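# Lift the weighted bar off its rack and hold it

## Task

Take hold of the weighted bar and raise the whole bar by at least three finger-widths above where it sat on its rack. Then keep it steady in the air while still gripping it. At the end it must touch nothing but the hand(s), and no motor of either hand may show moving in hand_stopped_by.

## Robot and tools

ROBOT. The robot is a humanoid upper body on a stand just past the table's -x edge, facing roughly +x. left_arm is on the +y side and carries a left hand. right_arm is on the -y side and carries a right hand. Each hand has five fingers driven by six motors.

WORLD FRAME. All reported poses share one scene frame. z = 0 is the table top and +z is up. +x runs across the table away from the robot. The table's near (-x) edge is at x = 0.18 m, and the origin lies roughly beneath the pelvis. The pelvis sits 0.01-0.14 m above the table. Each shoulder is about 0.28 m above the pelvis, 0.06 m toward +x, and 0.10 m out to its own side. A hand point cannot get more than 0.62 m from its shoulder. The body may be slightly rotated or tilted. Printed positions can be wrong, more so at long reach.

HAND POINT. Each hand has a hand point 0.05 m in front of the palm, where index pad and thumb tip meet in a pinch. Its axes: +z along the straightened fingers, +y out of the palm. +x runs across the palm toward the little finger on the right hand, and toward the thumb on the left hand. Straight fingers extend 0.06-0.07 m past the point. Across the palm the hand spans 0.08 m on the little-finger side. On the thumb side it spans 0.02 m with the thumb in front of the palm, up to 0.09 m otherwise. A wrist bracket on the little-finger side sticks out 0.03 m beyond the point along +y and 0.11 m across. It can collide with things.

ROW FORMAT. A row is 28 numbers in [-1, 1]: the 14 left-arm numbers first, then the 14 right-arm numbers. Both arms are always included. Each arm's 14 numbers, in order:
- dx, dy, dz, rx, ry, rz: an offset, not a pose. It is measured in that hand point's own axes, from its measured pose when the action starts. 1.0 means 0.6 m or 180 degrees. rx, ry, rz form one rotation vector.
- little, ring, middle, index, thumb_bend, thumb_turn: absolute motor targets. +1 is open or straight; -1 is curled or bent. For thumb_turn, +1 places the thumb beside the palm and -1 in front of it, facing the fingers. A pinch is roughly index -0.22, thumb_bend -0.75, thumb_turn -0.57.
- force_limit: the load at which a closing motor stops. It maps linearly from about 0 N at -1 to 10 N at +1, or 15 N for the two thumb motors. It has no effect when opening.
- speed: near zero at -1, full at +1. Full travel takes 0.6 s.
No value means 'leave the hand alone'. To keep a hand as is, resend its last eight numbers. If none were sent yet, send hand_measured plus hand_force_limit and hand_speed.

TOOLS.
- execute_actions(actions): a list of up to 15 actions. Each action is a table of up to 15 rows, and each row lasts one 1/30 s step. A table shorter than 15 rows repeats its last row. Every row is an offset from the action's start pose, not from the previous row. The first action starts from the last pose reported in this scene. An empty list only returns state and images.
- move(target, speed, blocking): target is one 28-number row, with offsets taken from the pose in the latest result that shows one. Hand numbers are sent at the start. Each hand point follows a straight line; all arms finish together, within 0.5-10 s. speed is the top path speed in m/s, 0.002-0.5, default 0.25. Rotation is limited to twice that value in rad/s. The path ignores obstacles and the other arm, may lag or stray, and can overshoot near full reach. With blocking=false the call returns after 0.5 s. You must then use wait or stop before sending new rows or moves.
- wait(seconds): 0-10 s, holding the last commands. It returns early when a running move ends.
- stop(): brakes a running move. Braking needs room.
- zoom_image(camera, region): camera is cam_head, cam_high, cam_left_wrist or cam_right_wrist. region is [x0, y0, x1, y1] in pixels, at most 504 x 504.
- show_instructions(): shows the reference images.
- finished_scene(scene): ends the current scene, given its number. This is final.

MOTION LIMITS. Each step, the commanded pose is clipped to 70 mm and 16 degrees from the measured pose. Position takes priority over orientation. Far targets may need several actions, because after an action the arm stops at its last clipped pose. Joints move at up to 2.4 rad/s.

RESULTS. The state line gives each arm's end_effector_position (m) and end_effector_quat_wxyz in the world frame. 'Hand target' shows where the controller is currently driving each hand point. 'pose unreachable' means a clearance check altered that arm's command. Step readings list positions; HELD marks a step that was held back. A move adds a 'move:' line with an ending (done, off_target, moving, held, fault), a limits note (paced = clipped, held = steps blocked, after which the arm may speed up) and each hand's distance from its target. If the ending names only one arm, the other arm finished normally. Hand fields list six values in motor order. hand_measured gives positions. hand_stopped_by gives one word per motor: moving, target, force, stalled or fault. hand_load_n is in N, positive when pushed open. hand_force_limit and hand_speed echo your settings. Four images arrive in the order cam_head, cam_high, cam_left_wrist, cam_right_wrist, each 896x504. Calibration (K, distortion, T_world_to_cam) is supplied and may be slightly off.

GRIPPING. With the thumb turned fully in front of the palm, a hand wraps objects 0.035-0.08 m across. The object then rests against the palm, on the wrist side of the hand point. Turn the thumb before making contact. A motor moves only when its target changes by at least 0.01. It then locks on reaching the target or force_limit. If blocked, it reads moving for the expected duration, then stalled. Close at speed -0.9 or lower for a soft grip. To grip harder, raise force_limit and send a target more closed than hand_measured. To release, send a target more open than hand_measured. A lost grip appears as loads near 0.

AVOID. Do not knock or place anything off the table. Do not let the arms strike or press on each other, including hands, brackets and fingers. A joint torque reaching its limit (22.2 N m, or 4.45 N m for wrist pitch and yaw, including held weight) halts that arm for 10 s. Motors warm under load: a MOTOR HOT warning comes at 90 °C, and at 120 °C the arm drops. Avoid drops, slams and hard pushes. The robot keeps its last command while you think. To keep an arm still, send the offset back to its desired pose once, then zeros.

Each tool is called after "Emit:" by a JSON object that holds its "method" and its "body", one argument or row to a line.

Reference images:

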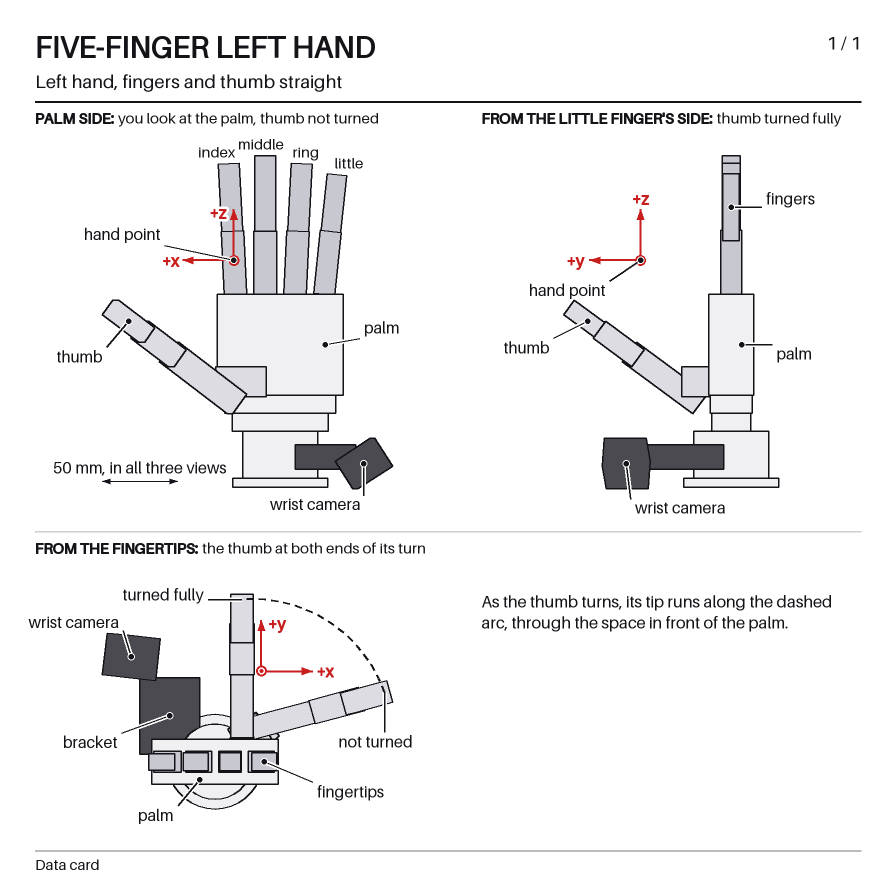

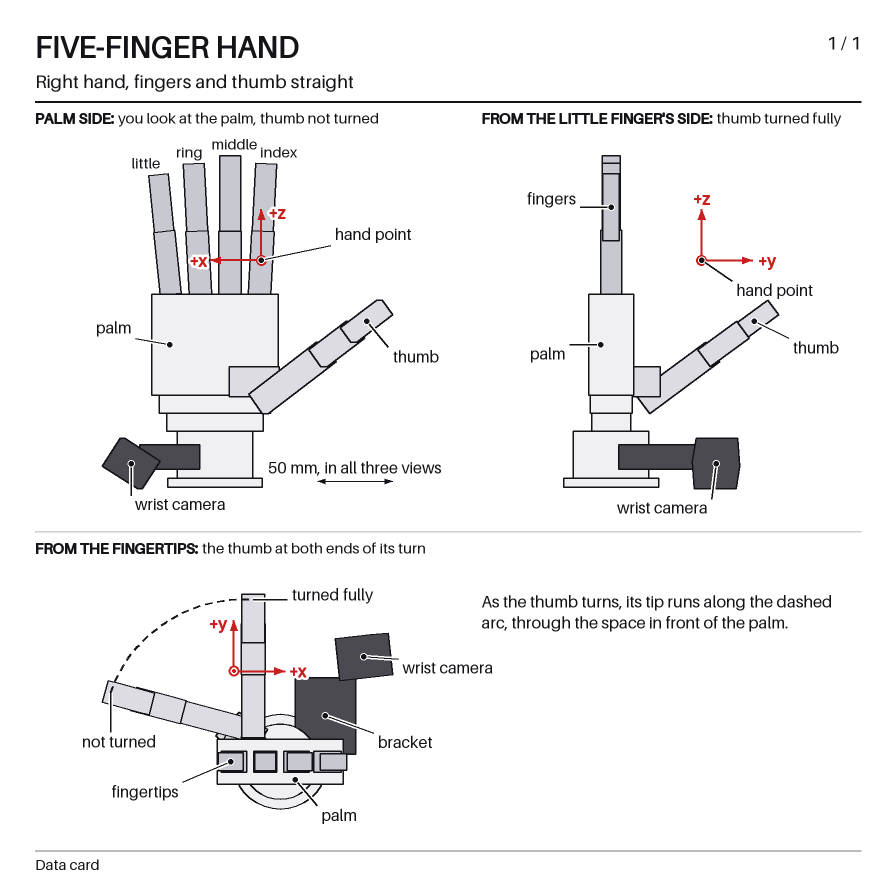

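## Session

Emit:
{"method": "execute_actions", "body": {
  "actions": []
}}

Scene clock: 0.00 s.
left_arm: end_effector_position=(+0.0961, +0.1173, +0.4214) hand_measured=(+1.000, +1.000, +1.000, +1.000, +1.000, +1.000) hand_load_n=(+0.0, +0.0, +0.0, +0.0, +0.0, +0.0) hand_stopped_by=(target, target, target, target, target, target) hand_force_limit=0.00 hand_speed=-0.80 end_effector_quat_wxyz=(+0.013, -0.014, -0.199, +0.980) | right_arm: end_effector_position=(+0.2088, -0.1176, +0.4217) hand_measured=(+1.000, +1.000, +1.000, +1.000, +1.000, +1.000) hand_load_n=(+0.0, +0.0, +0.0, +0.0, +0.0, +0.0) hand_stopped_by=(target, target, target, target, target, target) hand_force_limit=0.00 hand_speed=-0.80 end_effector_quat_wxyz=(+0.974, -0.154, +0.161, +0.048)
Joint positions: left_arm=[ 0.002  0.443  0.377 -0.673 -0.619 -1.047 -0.465] | right_arm=[-0.155 -0.447 -0.235 -0.381  0.563 -0.853  0.358]
Joint velocities: left_arm=[ 0.003  0.    -0.017  0.    -0.015  0.     0.   ] | right_arm=[ 0.    -0.006 -0.002  0.003  0.003  0.     0.   ]
Motor temperatures (°C, as the motors report them): left_arm=[43 38 46 40 40 32 31] | right_arm=[46 42 47 40 41 30 32]
Hand target (left_arm): +0.096, +0.117, +0.421; +0.013, -0.014, -0.199, +0.980
Hand target (right_arm): +0.209, -0.118, +0.422; +0.974, -0.154, +0.161, +0.048

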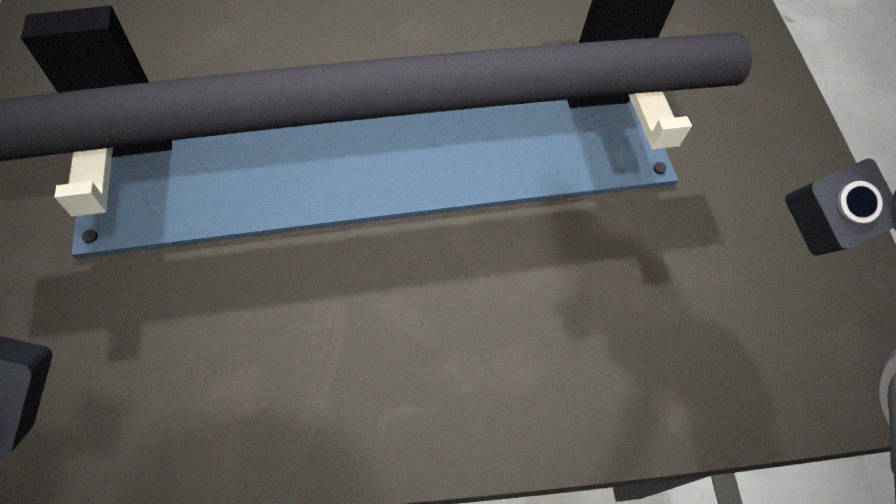

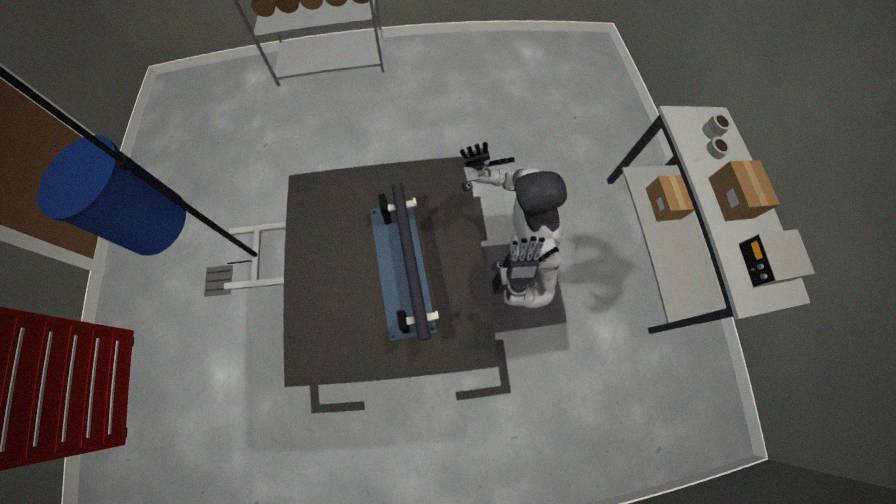

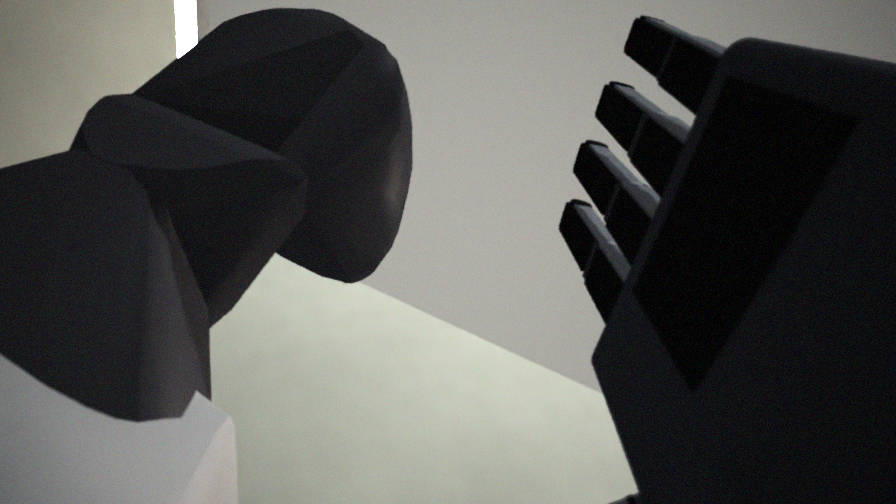

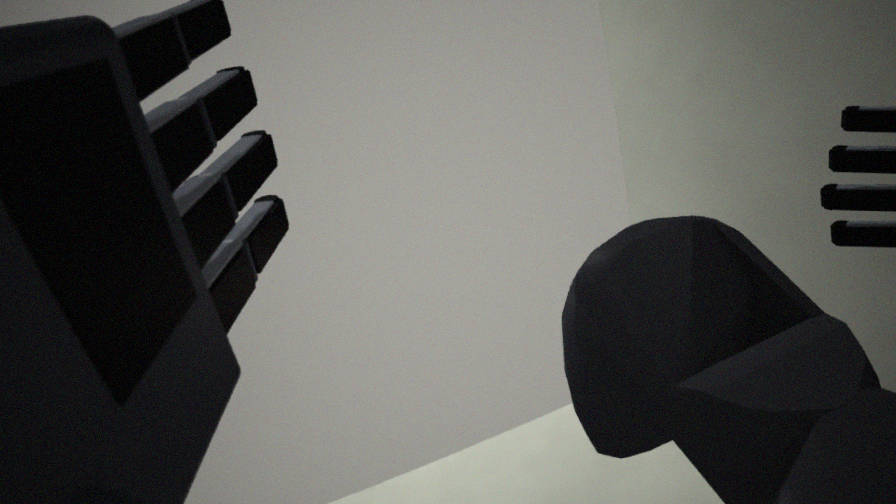

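Emit:
{"method": "zoom_image", "body": {
  "camera": "cam_high",
  "region": [340, 160, 580, 360]
}}

Emit:
{"method": "zoom_image", "body": {
  "camera": "cam_head",
  "region": [500, 0, 896, 260]
}}

Region (340, 160, 580, 360) of cam_high's 896x504 image, scaled by 2.100, with more detail than that image has.

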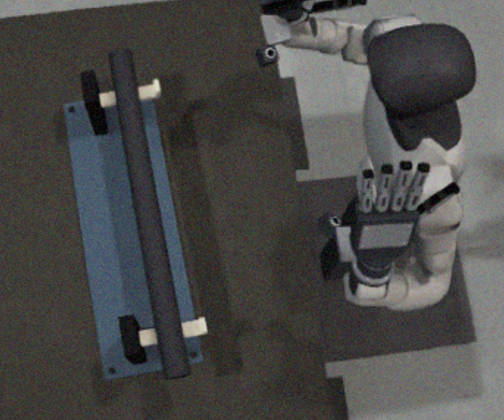

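Region (500, 0, 896, 260) of cam_head's 896x504 image, scaled by 1.273, with more detail than that image has; it fills the top 331 rows of this view, and the rest is white.

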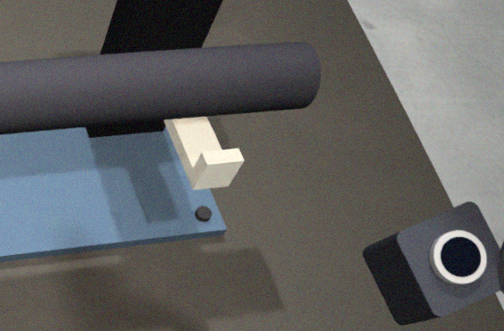

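Emit:
{"method": "move", "body": {
  "target": [-0.618,0.121,-0.327,-0.489,-0.627,0.060,1,1,1,1,1,-1,0.5,0.5, 0.555,0.113,-0.136,-0.470,0.522,-0.178,1,1,1,1,1,-1,0.5,0.5],
  "speed": 0.35
}}

Scene clock: 58.27 s.
left_arm: end_effector_position=(+0.4634, +0.0914, +0.2059) hand_measured=(+1.000, +1.000, +1.000, +1.000, +1.000, -1.000) hand_load_n=(+0.0, +0.0, +0.0, +0.0, +0.0, +0.0) hand_stopped_by=(target, target, target, target, target, target) hand_force_limit=0.50 hand_speed=0.50 end_effector_quat_wxyz=(-0.209, +0.685, -0.658, +0.235) | right_arm: end_effector_position=(+0.4882, -0.0719, +0.2412) hand_measured=(+1.000, +1.000, +1.000, +1.000, +1.000, -1.000) hand_load_n=(+0.0, +0.0, +0.0, +0.0, +0.0, +0.0) hand_stopped_by=(target, target, target, target, target, target) hand_force_limit=0.50 hand_speed=0.50 end_effector_quat_wxyz=(-0.297, +0.659, -0.633, +0.277)
Joint positions: left_arm=[-1.581  0.388 -0.271  0.806  1.083  0.326 -1.425] | right_arm=[-1.565 -0.334  0.09   0.721 -1.218  0.219  1.325]
Joint velocities: left_arm=[ 0.017 -0.229  0.568  0.12   0.6   -0.24  -0.086] | right_arm=[ 0.008  0.107 -0.183  0.015 -0.221 -0.099  0.035]
Motor temperatures (°C, as the motors report them): left_arm=[46 40 47 41 40 33 32] | right_arm=[50 44 47 41 41 31 33]
Hand target (left_arm): +0.463, +0.091, +0.206; -0.209, +0.684, -0.659, +0.233
Hand target (right_arm): +0.488, -0.072, +0.240; -0.295, +0.660, -0.633, +0.277
Off the commanded pose (left_arm): 0.029 m, 5 deg.
Off the commanded pose (right_arm): 0.023 m, 13 deg.
joint sent to its limit (left arm) — the command would take joint 1 (shoulder pitch) past its lower limit, so that joint was sent only as far as its limit.
joint sent to its limit (right arm) — the command would take joint 1 (shoulder pitch) past its lower limit, so that joint was sent only as far as its limit.
move: off_target (left_arm, right_arm); limits=paced
camera_calibration (this result's frames):
cam_left_wrist: T_world_to_cam=[[0.792849, 0.215331, 0.570107, -0.506183], [-0.158626, -0.83033, 0.534219, 0.0454244], [0.588411, -0.513989, -0.62417, 0.0364137], [0, 0, 0, 1]] pos_world=[0.387106, 0.16543, 0.28704]
cam_right_wrist: T_world_to_cam=[[-0.688112, 0.0546277, -0.723545, 0.510402], [-0.361315, 0.838948, 0.406962, 0.144595], [0.629248, 0.541463, -0.557552, -0.00554653], [0, 0, 0, 1]] pos_world=[0.406949, -0.146187, 0.307362]

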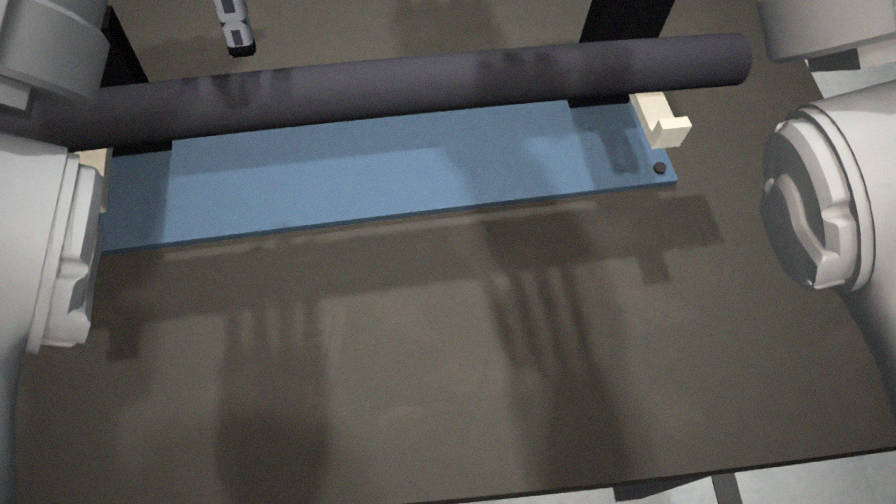

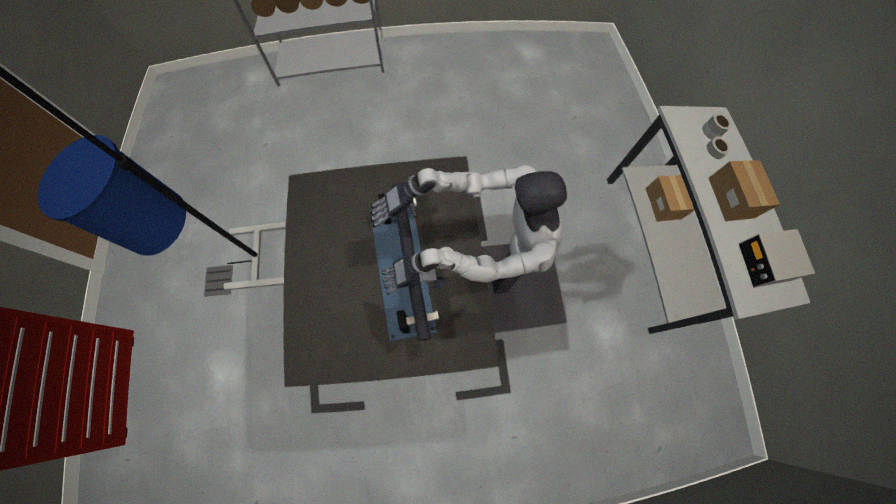

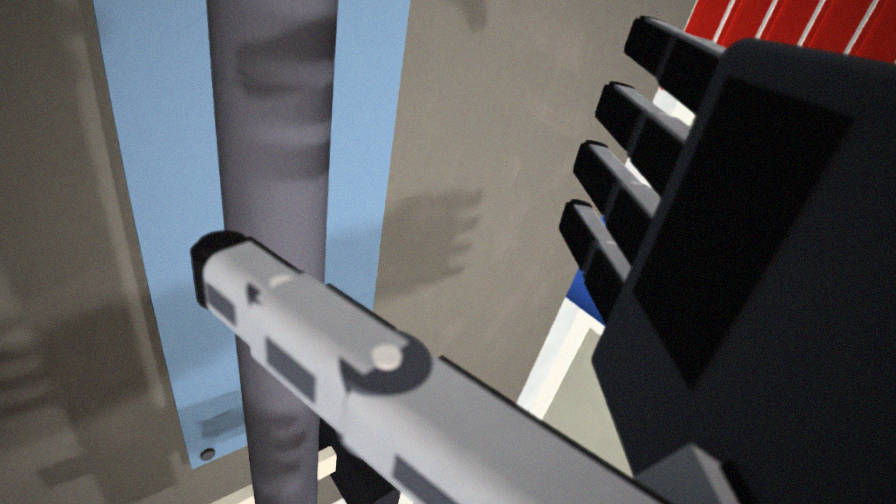

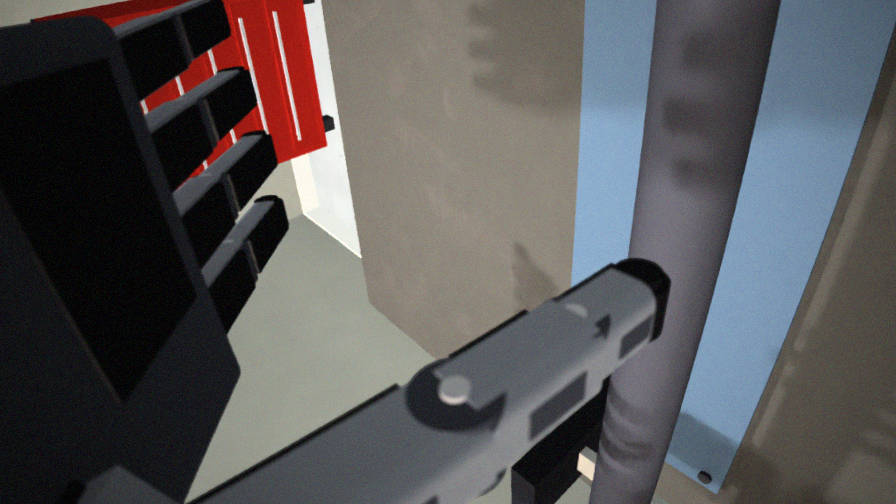

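Emit:
{"method": "move", "body": {
  "target": [-0.0337,0.0488,0.0157,-0.0079,-0.0252,-0.0094,1,1,1,1,1,-1,0.5,0.5, -0.0115,0.0933,0.0488,-0.0715,-0.0079,-0.0142,1,1,1,1,1,-1,0.5,0.5],
  "speed": 0.15
}}

Scene clock: 91.97 s.
left_arm: end_effector_position=(+0.4452, +0.1093, +0.1799) hand_measured=(+1.000, +1.000, +1.000, +1.000, +1.000, -1.000) hand_load_n=(+0.0, +0.0, +0.0, +0.0, +0.0, +0.0) hand_stopped_by=(target, target, target, target, target, target) hand_force_limit=0.50 hand_speed=0.50 end_effector_quat_wxyz=(-0.219, +0.707, -0.640, +0.204) | right_arm: end_effector_position=(+0.4695, -0.0653, +0.1791) hand_measured=(+1.000, +1.000, +1.000, +1.000, +1.000, -1.000) hand_load_n=(+0.0, +0.0, +0.0, +0.0, +0.0, +0.0) hand_stopped_by=(target, target, target, target, target, target) hand_force_limit=0.50 hand_speed=0.50 end_effector_quat_wxyz=(-0.229, +0.704, -0.638, +0.212)
Joint positions: left_arm=[-1.405  0.409 -0.266  0.557  1.19   0.427 -1.54 ] | right_arm=[-1.564 -0.265  0.055  0.968 -1.242  0.111  1.283]
Joint velocities: left_arm=[ 0.002  0.002  0.011 -0.006  0.006  0.001  0.   ] | right_arm=[ 0.009 -0.003 -0.048  0.    -0.052 -0.015  0.   ]
Motor temperatures (°C, as the motors report them): left_arm=[73 39 47 42 40 33 32] | right_arm=[65 43 47 42 41 31 33]
Hand target (left_arm): +0.445, +0.111, +0.180; -0.222, +0.708, -0.639, +0.203
Hand target (right_arm): +0.470, -0.065, +0.179; -0.229, +0.705, -0.637, +0.213
Off the commanded pose (left_arm): 0.001 m, 1 deg.
Off the commanded pose (right_arm): 0.003 m, 1 deg.
joint sent to its limit (right arm) — the command would take joint 1 (shoulder pitch) past its lower limit, so that joint was sent only as far as its limit.
move: done
camera_calibration (this result's frames):
cam_left_wrist: T_world_to_cam=[[0.793742, 0.252196, 0.553507, -0.482222], [-0.0814059, -0.857761, 0.507562, 0.0447367], [0.602782, -0.447932, -0.660311, 0.0330417], [0, 0, 0, 1]] pos_world=[0.366485, 0.174788, 0.266025]
cam_right_wrist: T_world_to_cam=[[-0.819409, -0.00448049, -0.573192, 0.483123], [-0.318123, 0.83539, 0.448243, 0.129681], [0.476831, 0.54964, -0.685951, 0.063135], [0, 0, 0, 1]] pos_world=[0.407025, -0.140871, 0.262101]

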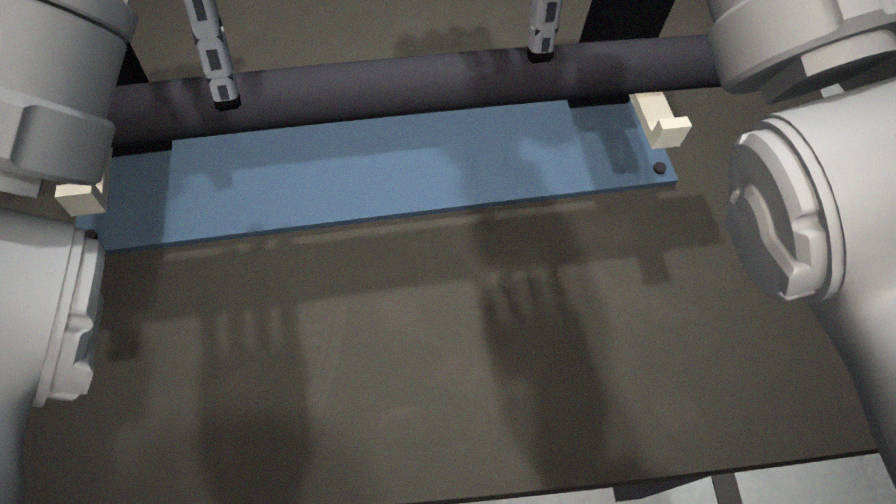

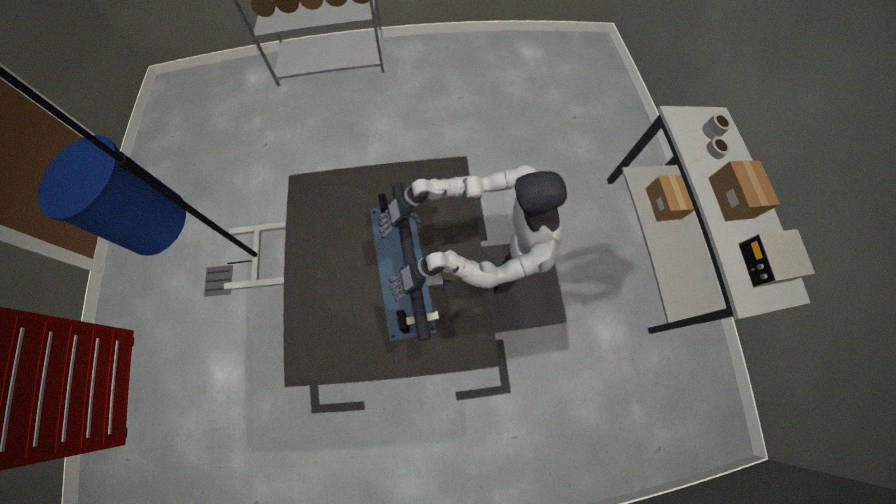

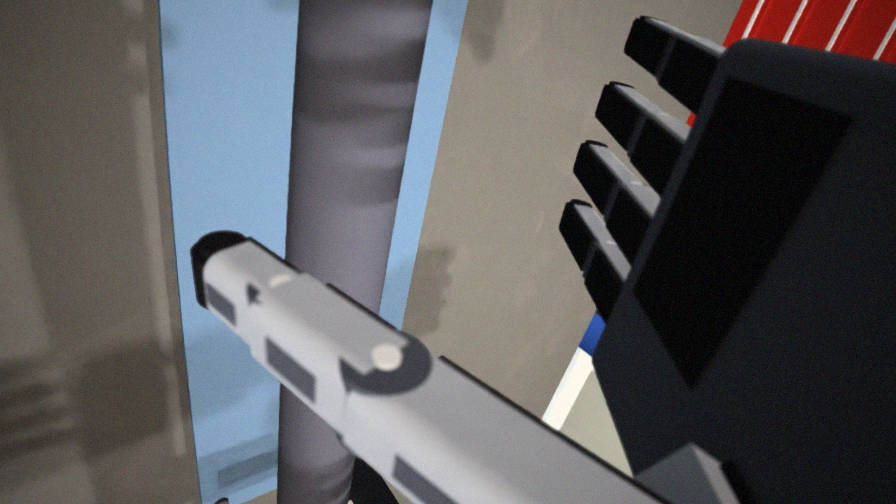

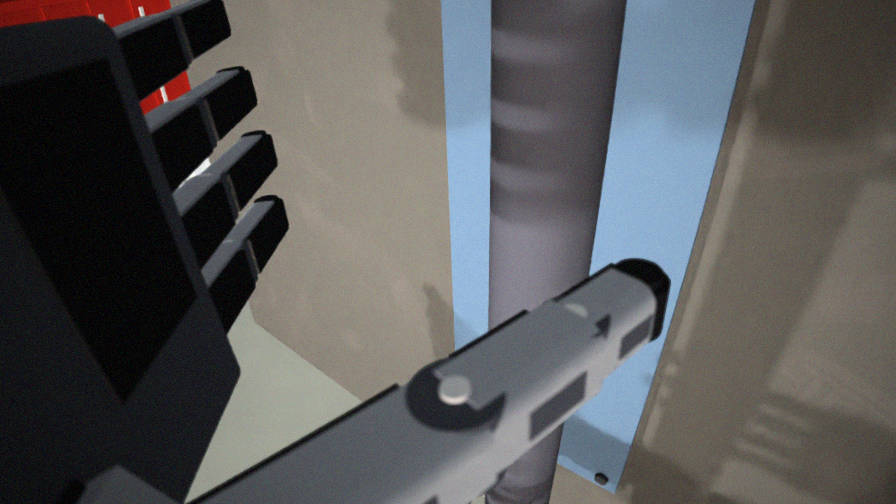

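Emit:
{"method": "move", "body": {
  "target": [0,0.096,0.137,0,0,0,1,1,1,1,1,-1,0.5,0.5, 0,0.096,0.137,0,0,0,1,1,1,1,1,-1,0.5,0.5],
  "speed": 0.08
}}

Scene clock: 99.87 s.
left_arm: end_effector_position=(+0.4480, +0.1103, +0.0806) hand_measured=(+1.000, +1.000, +1.000, +1.000, +1.000, -1.000) hand_load_n=(+0.0, +0.0, +0.0, +0.0, +0.0, +0.0) hand_stopped_by=(target, target, target, target, target, target) hand_force_limit=0.50 hand_speed=0.50 end_effector_quat_wxyz=(-0.219, +0.711, -0.636, +0.206) | right_arm: end_effector_position=(+0.4697, -0.0652, +0.0782) hand_measured=(+1.000, +1.000, +1.000, +1.000, +1.000, -1.000) hand_load_n=(+0.0, +0.0, +0.0, +0.0, +0.0, +0.0) hand_stopped_by=(target, target, target, target, target, target) hand_force_limit=0.50 hand_speed=0.50 end_effector_quat_wxyz=(-0.225, +0.708, -0.633, +0.215)
Joint positions: left_arm=[-1.158  0.318 -0.253  0.627  1.176  0.414 -1.211] | right_arm=[-1.406 -0.183  0.084  1.172 -1.248  0.071  0.918]
Joint velocities: left_arm=[-0.003 -0.006  0.009  0.    -0.005  0.     0.   ] | right_arm=[ 0.002 -0.002  0.006  0.018 -0.003  0.     0.   ]
Motor temperatures (°C, as the motors report them): left_arm=[73 39 47 42 40 33 32] | right_arm=[67 43 47 42 41 31 33]
Hand target (left_arm): +0.448, +0.108, +0.080; -0.215, +0.711, -0.637, +0.208
Hand target (right_arm): +0.470, -0.065, +0.078; -0.225, +0.710, -0.631, +0.216
Off the commanded pose (left_arm): 0.004 m, 1 deg.
Off the commanded pose (right_arm): 0.002 m, 1 deg.
move: off_target (left_arm)
camera_calibration (this result's frames):
cam_left_wrist: T_world_to_cam=[[0.789525, 0.262064, 0.554954, -0.429044], [-0.0755205, -0.855889, 0.511615, 0.0930443], [0.609055, -0.445843, -0.655954, -0.03719], [0, 0, 0, 1]] pos_world=[0.368418, 0.175492, 0.166102]
cam_right_wrist: T_world_to_cam=[[-0.81947, -0.020197, -0.572766, 0.424442], [-0.326227, 0.838119, 0.437187, 0.179739], [0.471216, 0.545114, -0.693402, -0.00333311], [0, 0, 0, 1]] pos_world=[0.408024, -0.140253, 0.162215]

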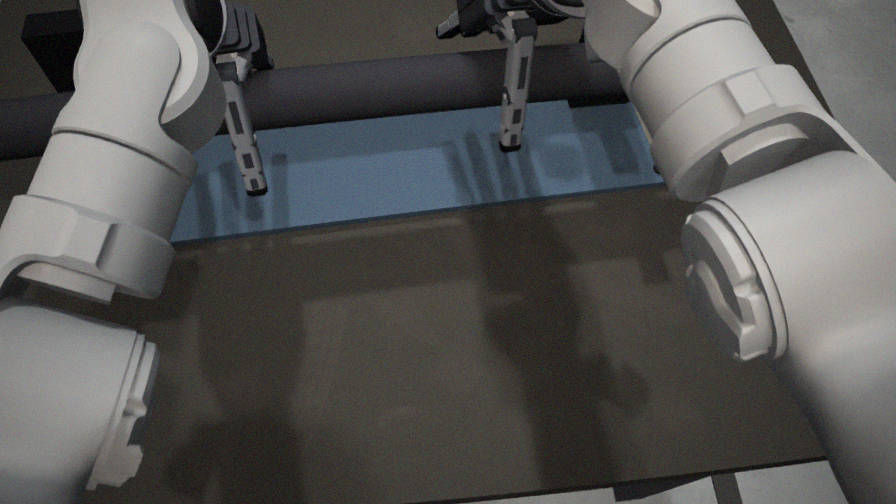

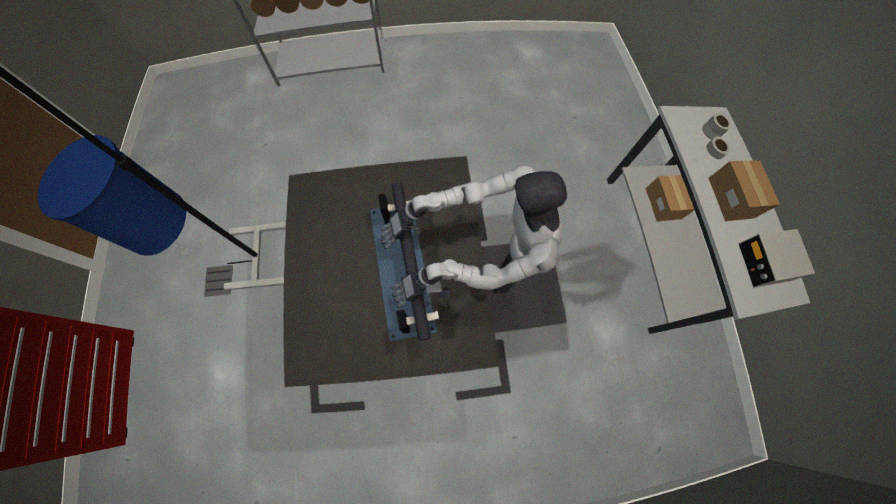

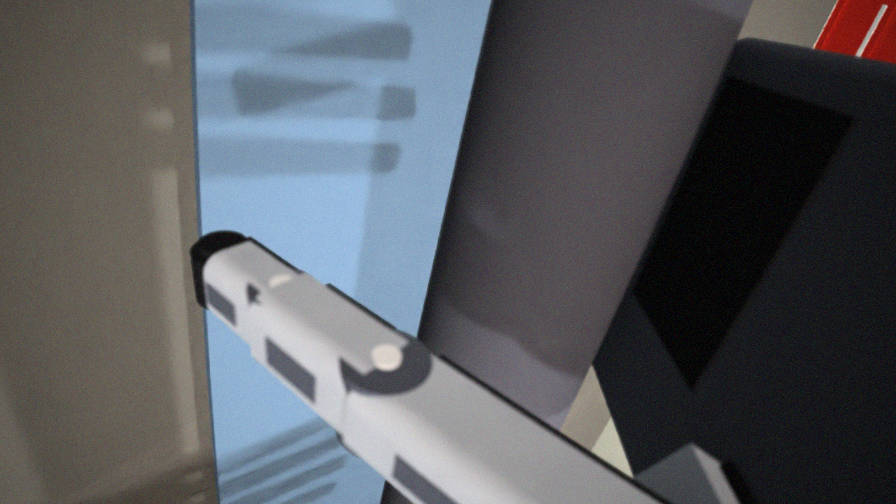

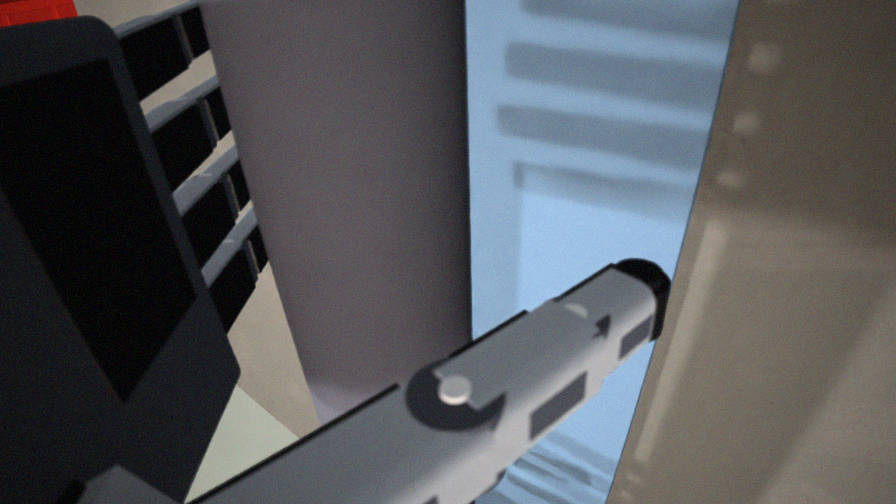

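Emit:
{"method": "execute_actions", "body": {
  "actions": [
    [[0,0,0,0,0,0,1,1,1,1,1,-1,1,0, 0,0,0.025,0,0,0,1,1,1,1,1,-1,1,0]],
    [[0,0,0,0,0,0,-1,-1,-1,-1,-1,-1,1,0, 0,0,0,0,0,0,-1,-1,-1,-1,-1,-1,1,0]],
    [[0,0,0,0,0,0,-1,-1,-1,-1,-1,-1,1,0, 0,0,0,0,0,0,-1,-1,-1,-1,-1,-1,1,0]],
    [[0,0,0,0,0,0,-1,-1,-1,-1,-1,-1,1,0, 0,0,0,0,0,0,-1,-1,-1,-1,-1,-1,1,0]]
  ]
}}

Scene clock: 104.83 s.
left_arm: end_effector_position=(+0.4440, +0.1121, +0.0697) hand_measured=(-0.546, -0.546, -0.570, -0.578, -0.026, -1.000) hand_load_n=(+5.0, +5.0, +12.5, +12.5, +15.0, +1.0) hand_stopped_by=(force, force, force, force, force, target) hand_force_limit=1.00 hand_speed=0.00 end_effector_quat_wxyz=(-0.214, +0.713, -0.637, +0.200) | right_arm: end_effector_position=(+0.4685, -0.0658, +0.0633) hand_measured=(-0.462, -0.432, -0.414, -0.376, +0.130, -1.000) hand_load_n=(+13.0, +10.5, +9.5, +2.5, +17.5, +1.0) hand_stopped_by=(force, force, force, force, force, target) hand_force_limit=1.00 hand_speed=0.00 end_effector_quat_wxyz=(-0.223, +0.715, -0.627, +0.214)
Joint positions: left_arm=[-1.136  0.315 -0.253  0.638  1.172  0.408 -1.193] | right_arm=[-1.504 -0.171  0.075  1.454 -1.249  0.002  0.748]
Joint velocities: left_arm=[-0.003  0.002  0.009 -0.012 -0.006  0.     0.   ] | right_arm=[-0.008 -0.003 -0.009  0.002  0.005  0.     0.   ]
Motor temperatures (°C, as the motors report them): left_arm=[73 39 47 42 40 32 32] | right_arm=[68 43 47 42 41 31 33]
Hand target (left_arm): +0.445, +0.112, +0.070; -0.215, +0.713, -0.637, +0.201
Hand target (right_arm): +0.469, -0.066, +0.063; -0.222, +0.712, -0.630, +0.216
Off the commanded pose (left_arm): 0.001 m, 0 deg.
Off the commanded pose (right_arm): 0.001 m, 0 deg.
Step readings (end_effector_position; steps 1 to 15: 1st action; 16 to 30: 2nd action; 31 to 45: 3rd action; 46 to 60: 4th action):
0: left_arm (+0.4480, +0.1103, +0.0806) | right_arm (+0.4697, -0.0652, +0.0781)
1: left_arm (+0.4480, +0.1103, +0.0806) | right_arm (+0.4697, -0.0652, +0.0781)
2: left_arm (+0.4480, +0.1103, +0.0806) | right_arm (+0.4701, -0.0654, +0.0779)
4: left_arm (+0.4480, +0.1103, +0.0806) | right_arm (+0.4743, -0.0662, +0.0750)
8: left_arm (+0.4480, +0.1103, +0.0806) | right_arm (+0.4739, -0.0667, +0.0634)
15: left_arm (+0.4480, +0.1103, +0.0806) | right_arm (+0.4776, -0.0653, +0.0676)
16: left_arm (+0.4480, +0.1103, +0.0806) | right_arm (+0.4777, -0.0653, +0.0678)
17: left_arm (+0.4480, +0.1103, +0.0806) | right_arm (+0.4776, -0.0653, +0.0677)
19: left_arm (+0.4481, +0.1103, +0.0806) | right_arm (+0.4776, -0.0653, +0.0677)
23: left_arm (+0.4481, +0.1103, +0.0806) | right_arm (+0.4776, -0.0653, +0.0677)
30: left_arm (+0.4481, +0.1103, +0.0806) | right_arm (+0.4776, -0.0653, +0.0677)
31: left_arm (+0.4481, +0.1103, +0.0806) | right_arm (+0.4776, -0.0653, +0.0677)
32: left_arm (+0.4481, +0.1103, +0.0806) | right_arm (+0.4776, -0.0653, +0.0677)
34: left_arm (+0.4481, +0.1103, +0.0806) | right_arm (+0.4774, -0.0653, +0.0676)
38: left_arm (+0.4486, +0.1105, +0.0806) | right_arm (+0.4755, -0.0656, +0.0671)
45: left_arm (+0.4446, +0.1122, +0.0704) | right_arm (+0.4690, -0.0658, +0.0633)
46: left_arm (+0.4440, +0.1121, +0.0698) | right_arm (+0.4688, -0.0658, +0.0633)
47: left_arm (+0.4440, +0.1121, +0.0698) | right_arm (+0.4687, -0.0658, +0.0633)
49: left_arm (+0.4440, +0.1121, +0.0698) | right_arm (+0.4685, -0.0658, +0.0633)
53: left_arm (+0.4440, +0.1121, +0.0697) | right_arm (+0.4685, -0.0658, +0.0633)
60: end_effector_position above
camera_calibration (this result's frames):
cam_left_wrist: T_world_to_cam=[[0.797901, 0.263183, 0.5423, -0.423303], [-0.0656829, -0.856334, 0.512227, 0.0954168], [0.599199, -0.444327, -0.665984, -0.0361618], [0, 0, 0, 1]] pos_world=[0.365689, 0.177047, 0.156599]
cam_right_wrist: T_world_to_cam=[[-0.821834, -0.0369275, -0.568529, 0.414628], [-0.337267, 0.835792, 0.433248, 0.19158], [0.459173, 0.547804, -0.699337, -0.00660017], [0, 0, 0, 1]] pos_world=[0.4084, -0.141194, 0.148111]

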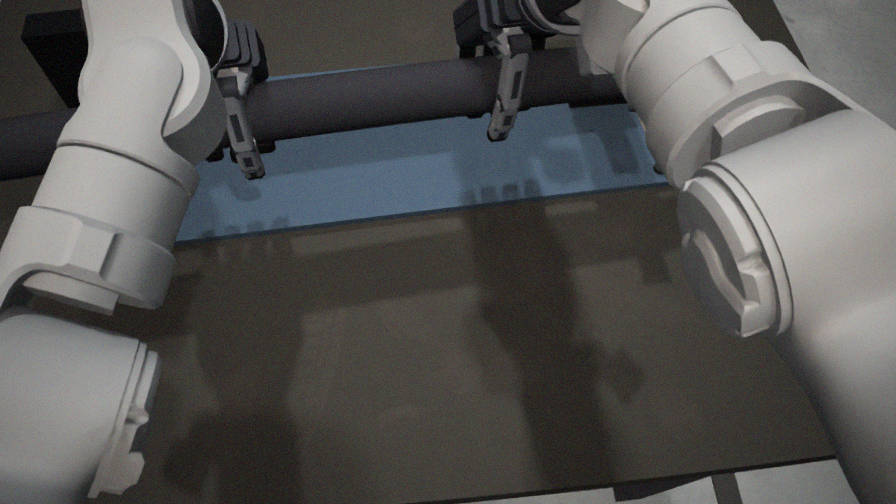

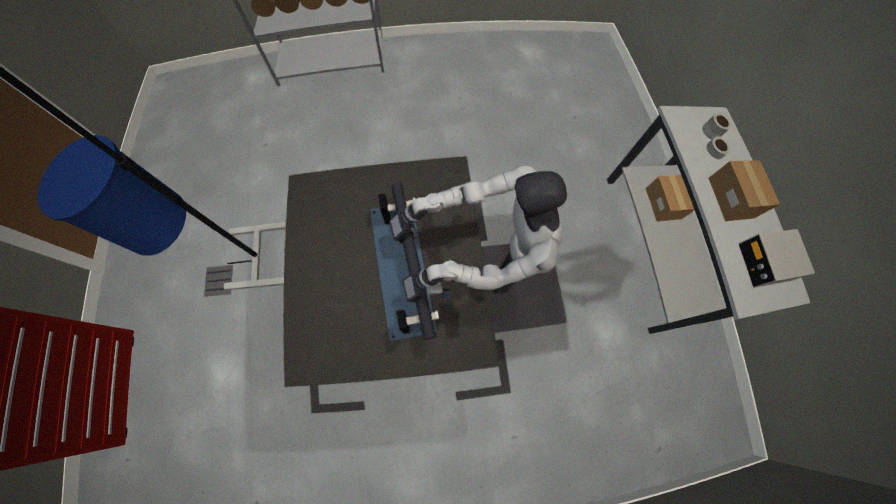

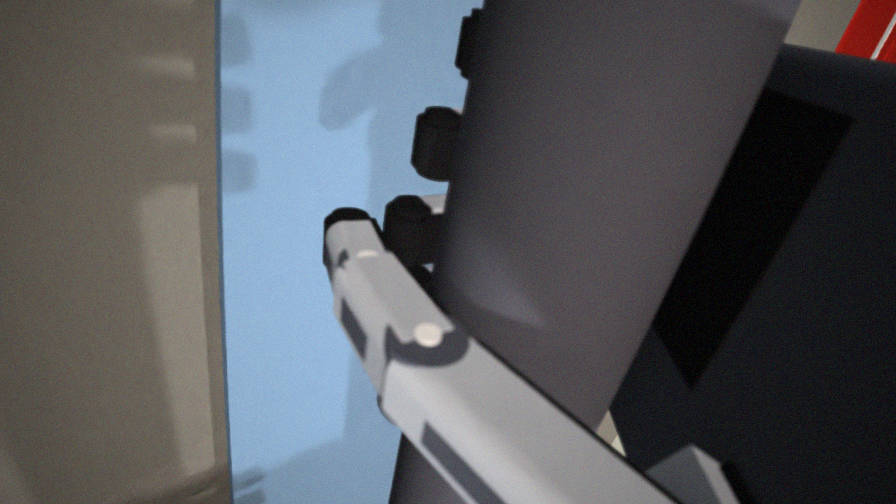

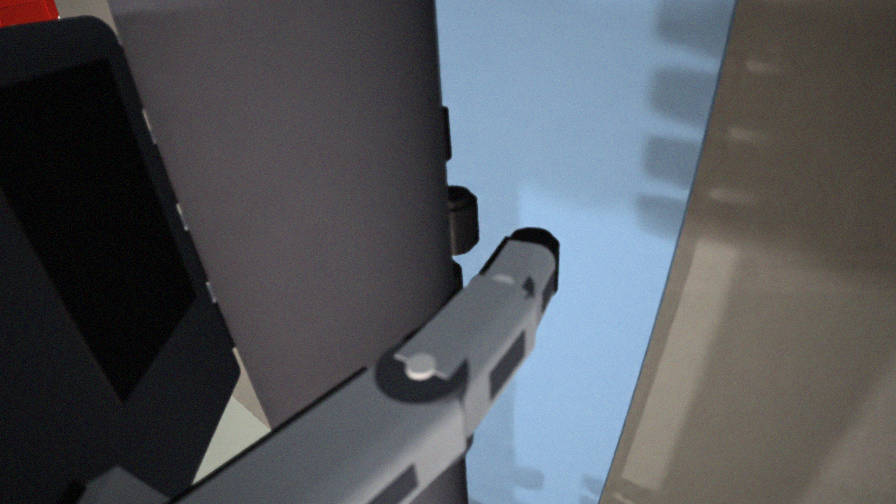

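Emit:
{"method": "move", "body": {
  "target": [0,-0.025,-0.064,0,0,0,-1,-1,-1,-1,-1,-1,1,0, 0,-0.025,-0.064,0,0,0,-1,-1,-1,-1,-1,-1,1,0],
  "speed": 0.05
}}

Scene clock: 109.30 s.
left_arm: end_effector_position=(+0.4339, +0.1109, +0.1104) hand_measured=(-0.546, -0.546, -0.570, -0.578, -0.026, -1.000) hand_load_n=(+0.0, +0.0, +10.0, +10.0, +13.0, +1.0) hand_stopped_by=(force, force, force, force, force, target) hand_force_limit=1.00 hand_speed=0.00 end_effector_quat_wxyz=(-0.209, +0.717, -0.633, +0.203) | right_arm: end_effector_position=(+0.4608, -0.0645, +0.1039) hand_measured=(-0.464, -0.432, -0.412, -0.376, +0.126, -1.000) hand_load_n=(+2.5, +4.0, +8.0, +5.5, +6.0, +1.0) hand_stopped_by=(force, force, force, force, force, target) hand_force_limit=1.00 hand_speed=0.00 end_effector_quat_wxyz=(-0.234, +0.703, -0.641, +0.202)
Joint positions: left_arm=[-1.159  0.383 -0.289  0.442  1.171  0.492 -1.399] | right_arm=[-1.319 -0.226  0.112  0.867 -1.198  0.14   1.13 ]
Joint velocities: left_arm=[ 0.     0.003  0.006 -0.006 -0.005  0.003  0.   ] | right_arm=[ 0.006  0.017  0.029 -0.015  0.011  0.01   0.   ]
Motor temperatures (°C, as the motors report them): left_arm=[78 39 47 43 40 33 32] | right_arm=[71 43 47 43 41 31 34]
Hand target (left_arm): +0.434, +0.112, +0.110; -0.216, +0.712, -0.638, +0.199
Hand target (right_arm): +0.461, -0.065, +0.103; -0.227, +0.709, -0.633, +0.212
Off the commanded pose (left_arm): 0.001 m, 1 deg.
Off the commanded pose (right_arm): 0.003 m, 3 deg.
move: off_target (right_arm)
camera_calibration (this result's frames):
cam_left_wrist: T_world_to_cam=[[0.796812, 0.277661, 0.536652, -0.437496], [-0.0575024, -0.849285, 0.524794, 0.0672003], [0.601485, -0.449021, -0.660754, -0.00455024], [0, 0, 0, 1]] pos_world=[0.355203, 0.176505, 0.19651]
cam_right_wrist: T_world_to_cam=[[-0.824998, 0.00738796, -0.565087, 0.435359], [-0.314122, 0.825227, 0.469391, 0.155238], [0.469793, 0.564753, -0.67849, 0.0186425], [0, 0, 0, 1]] pos_world=[0.399176, -0.141852, 0.185797]

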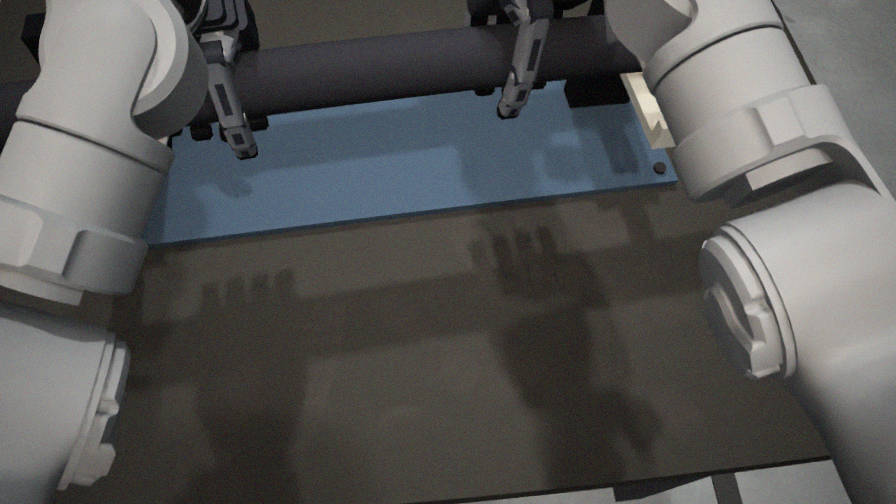

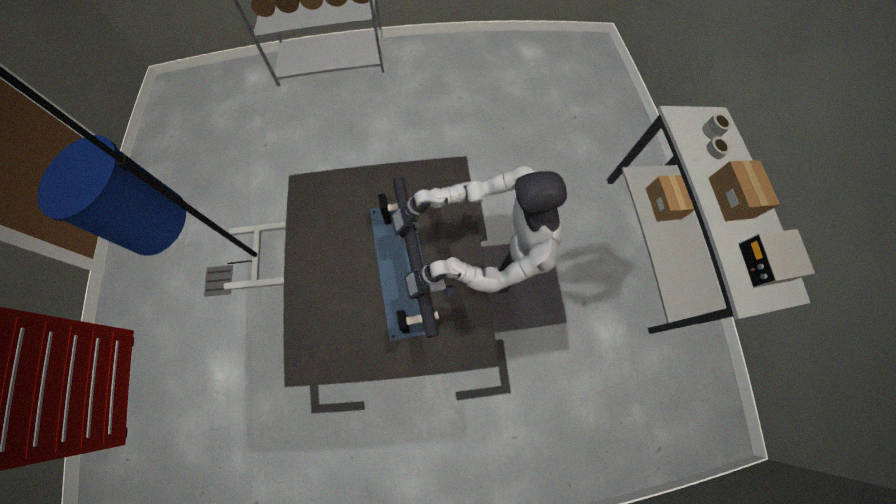

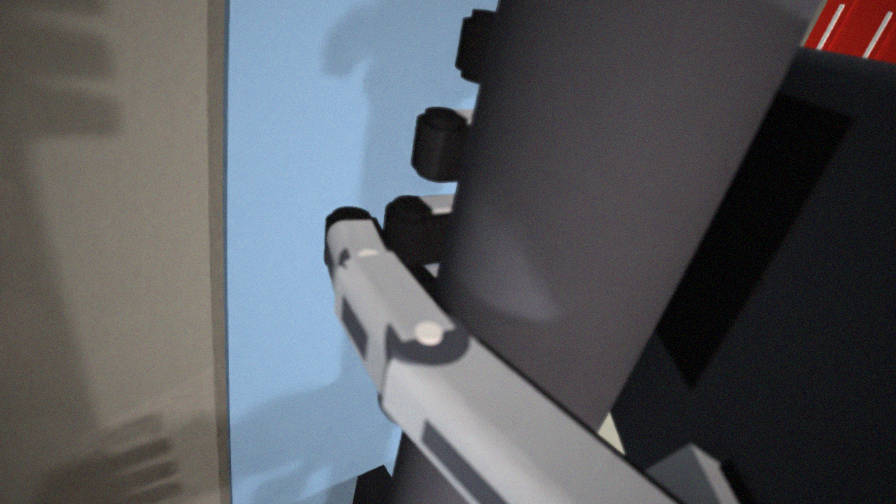

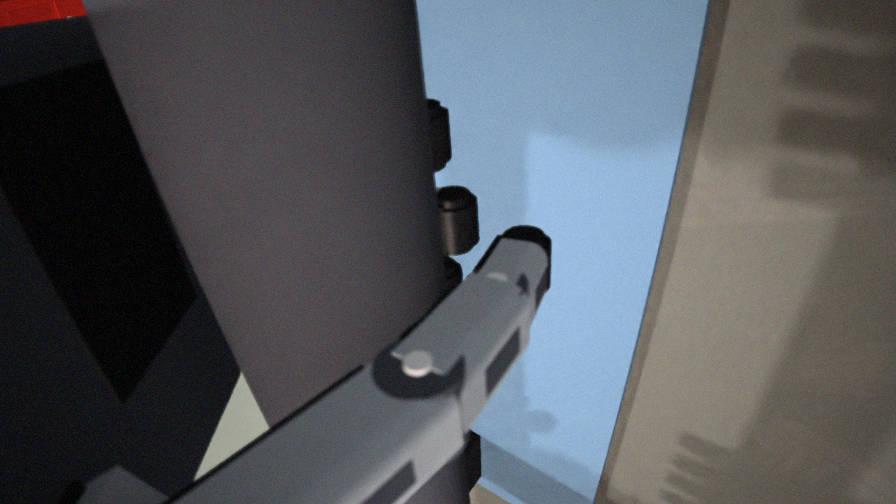

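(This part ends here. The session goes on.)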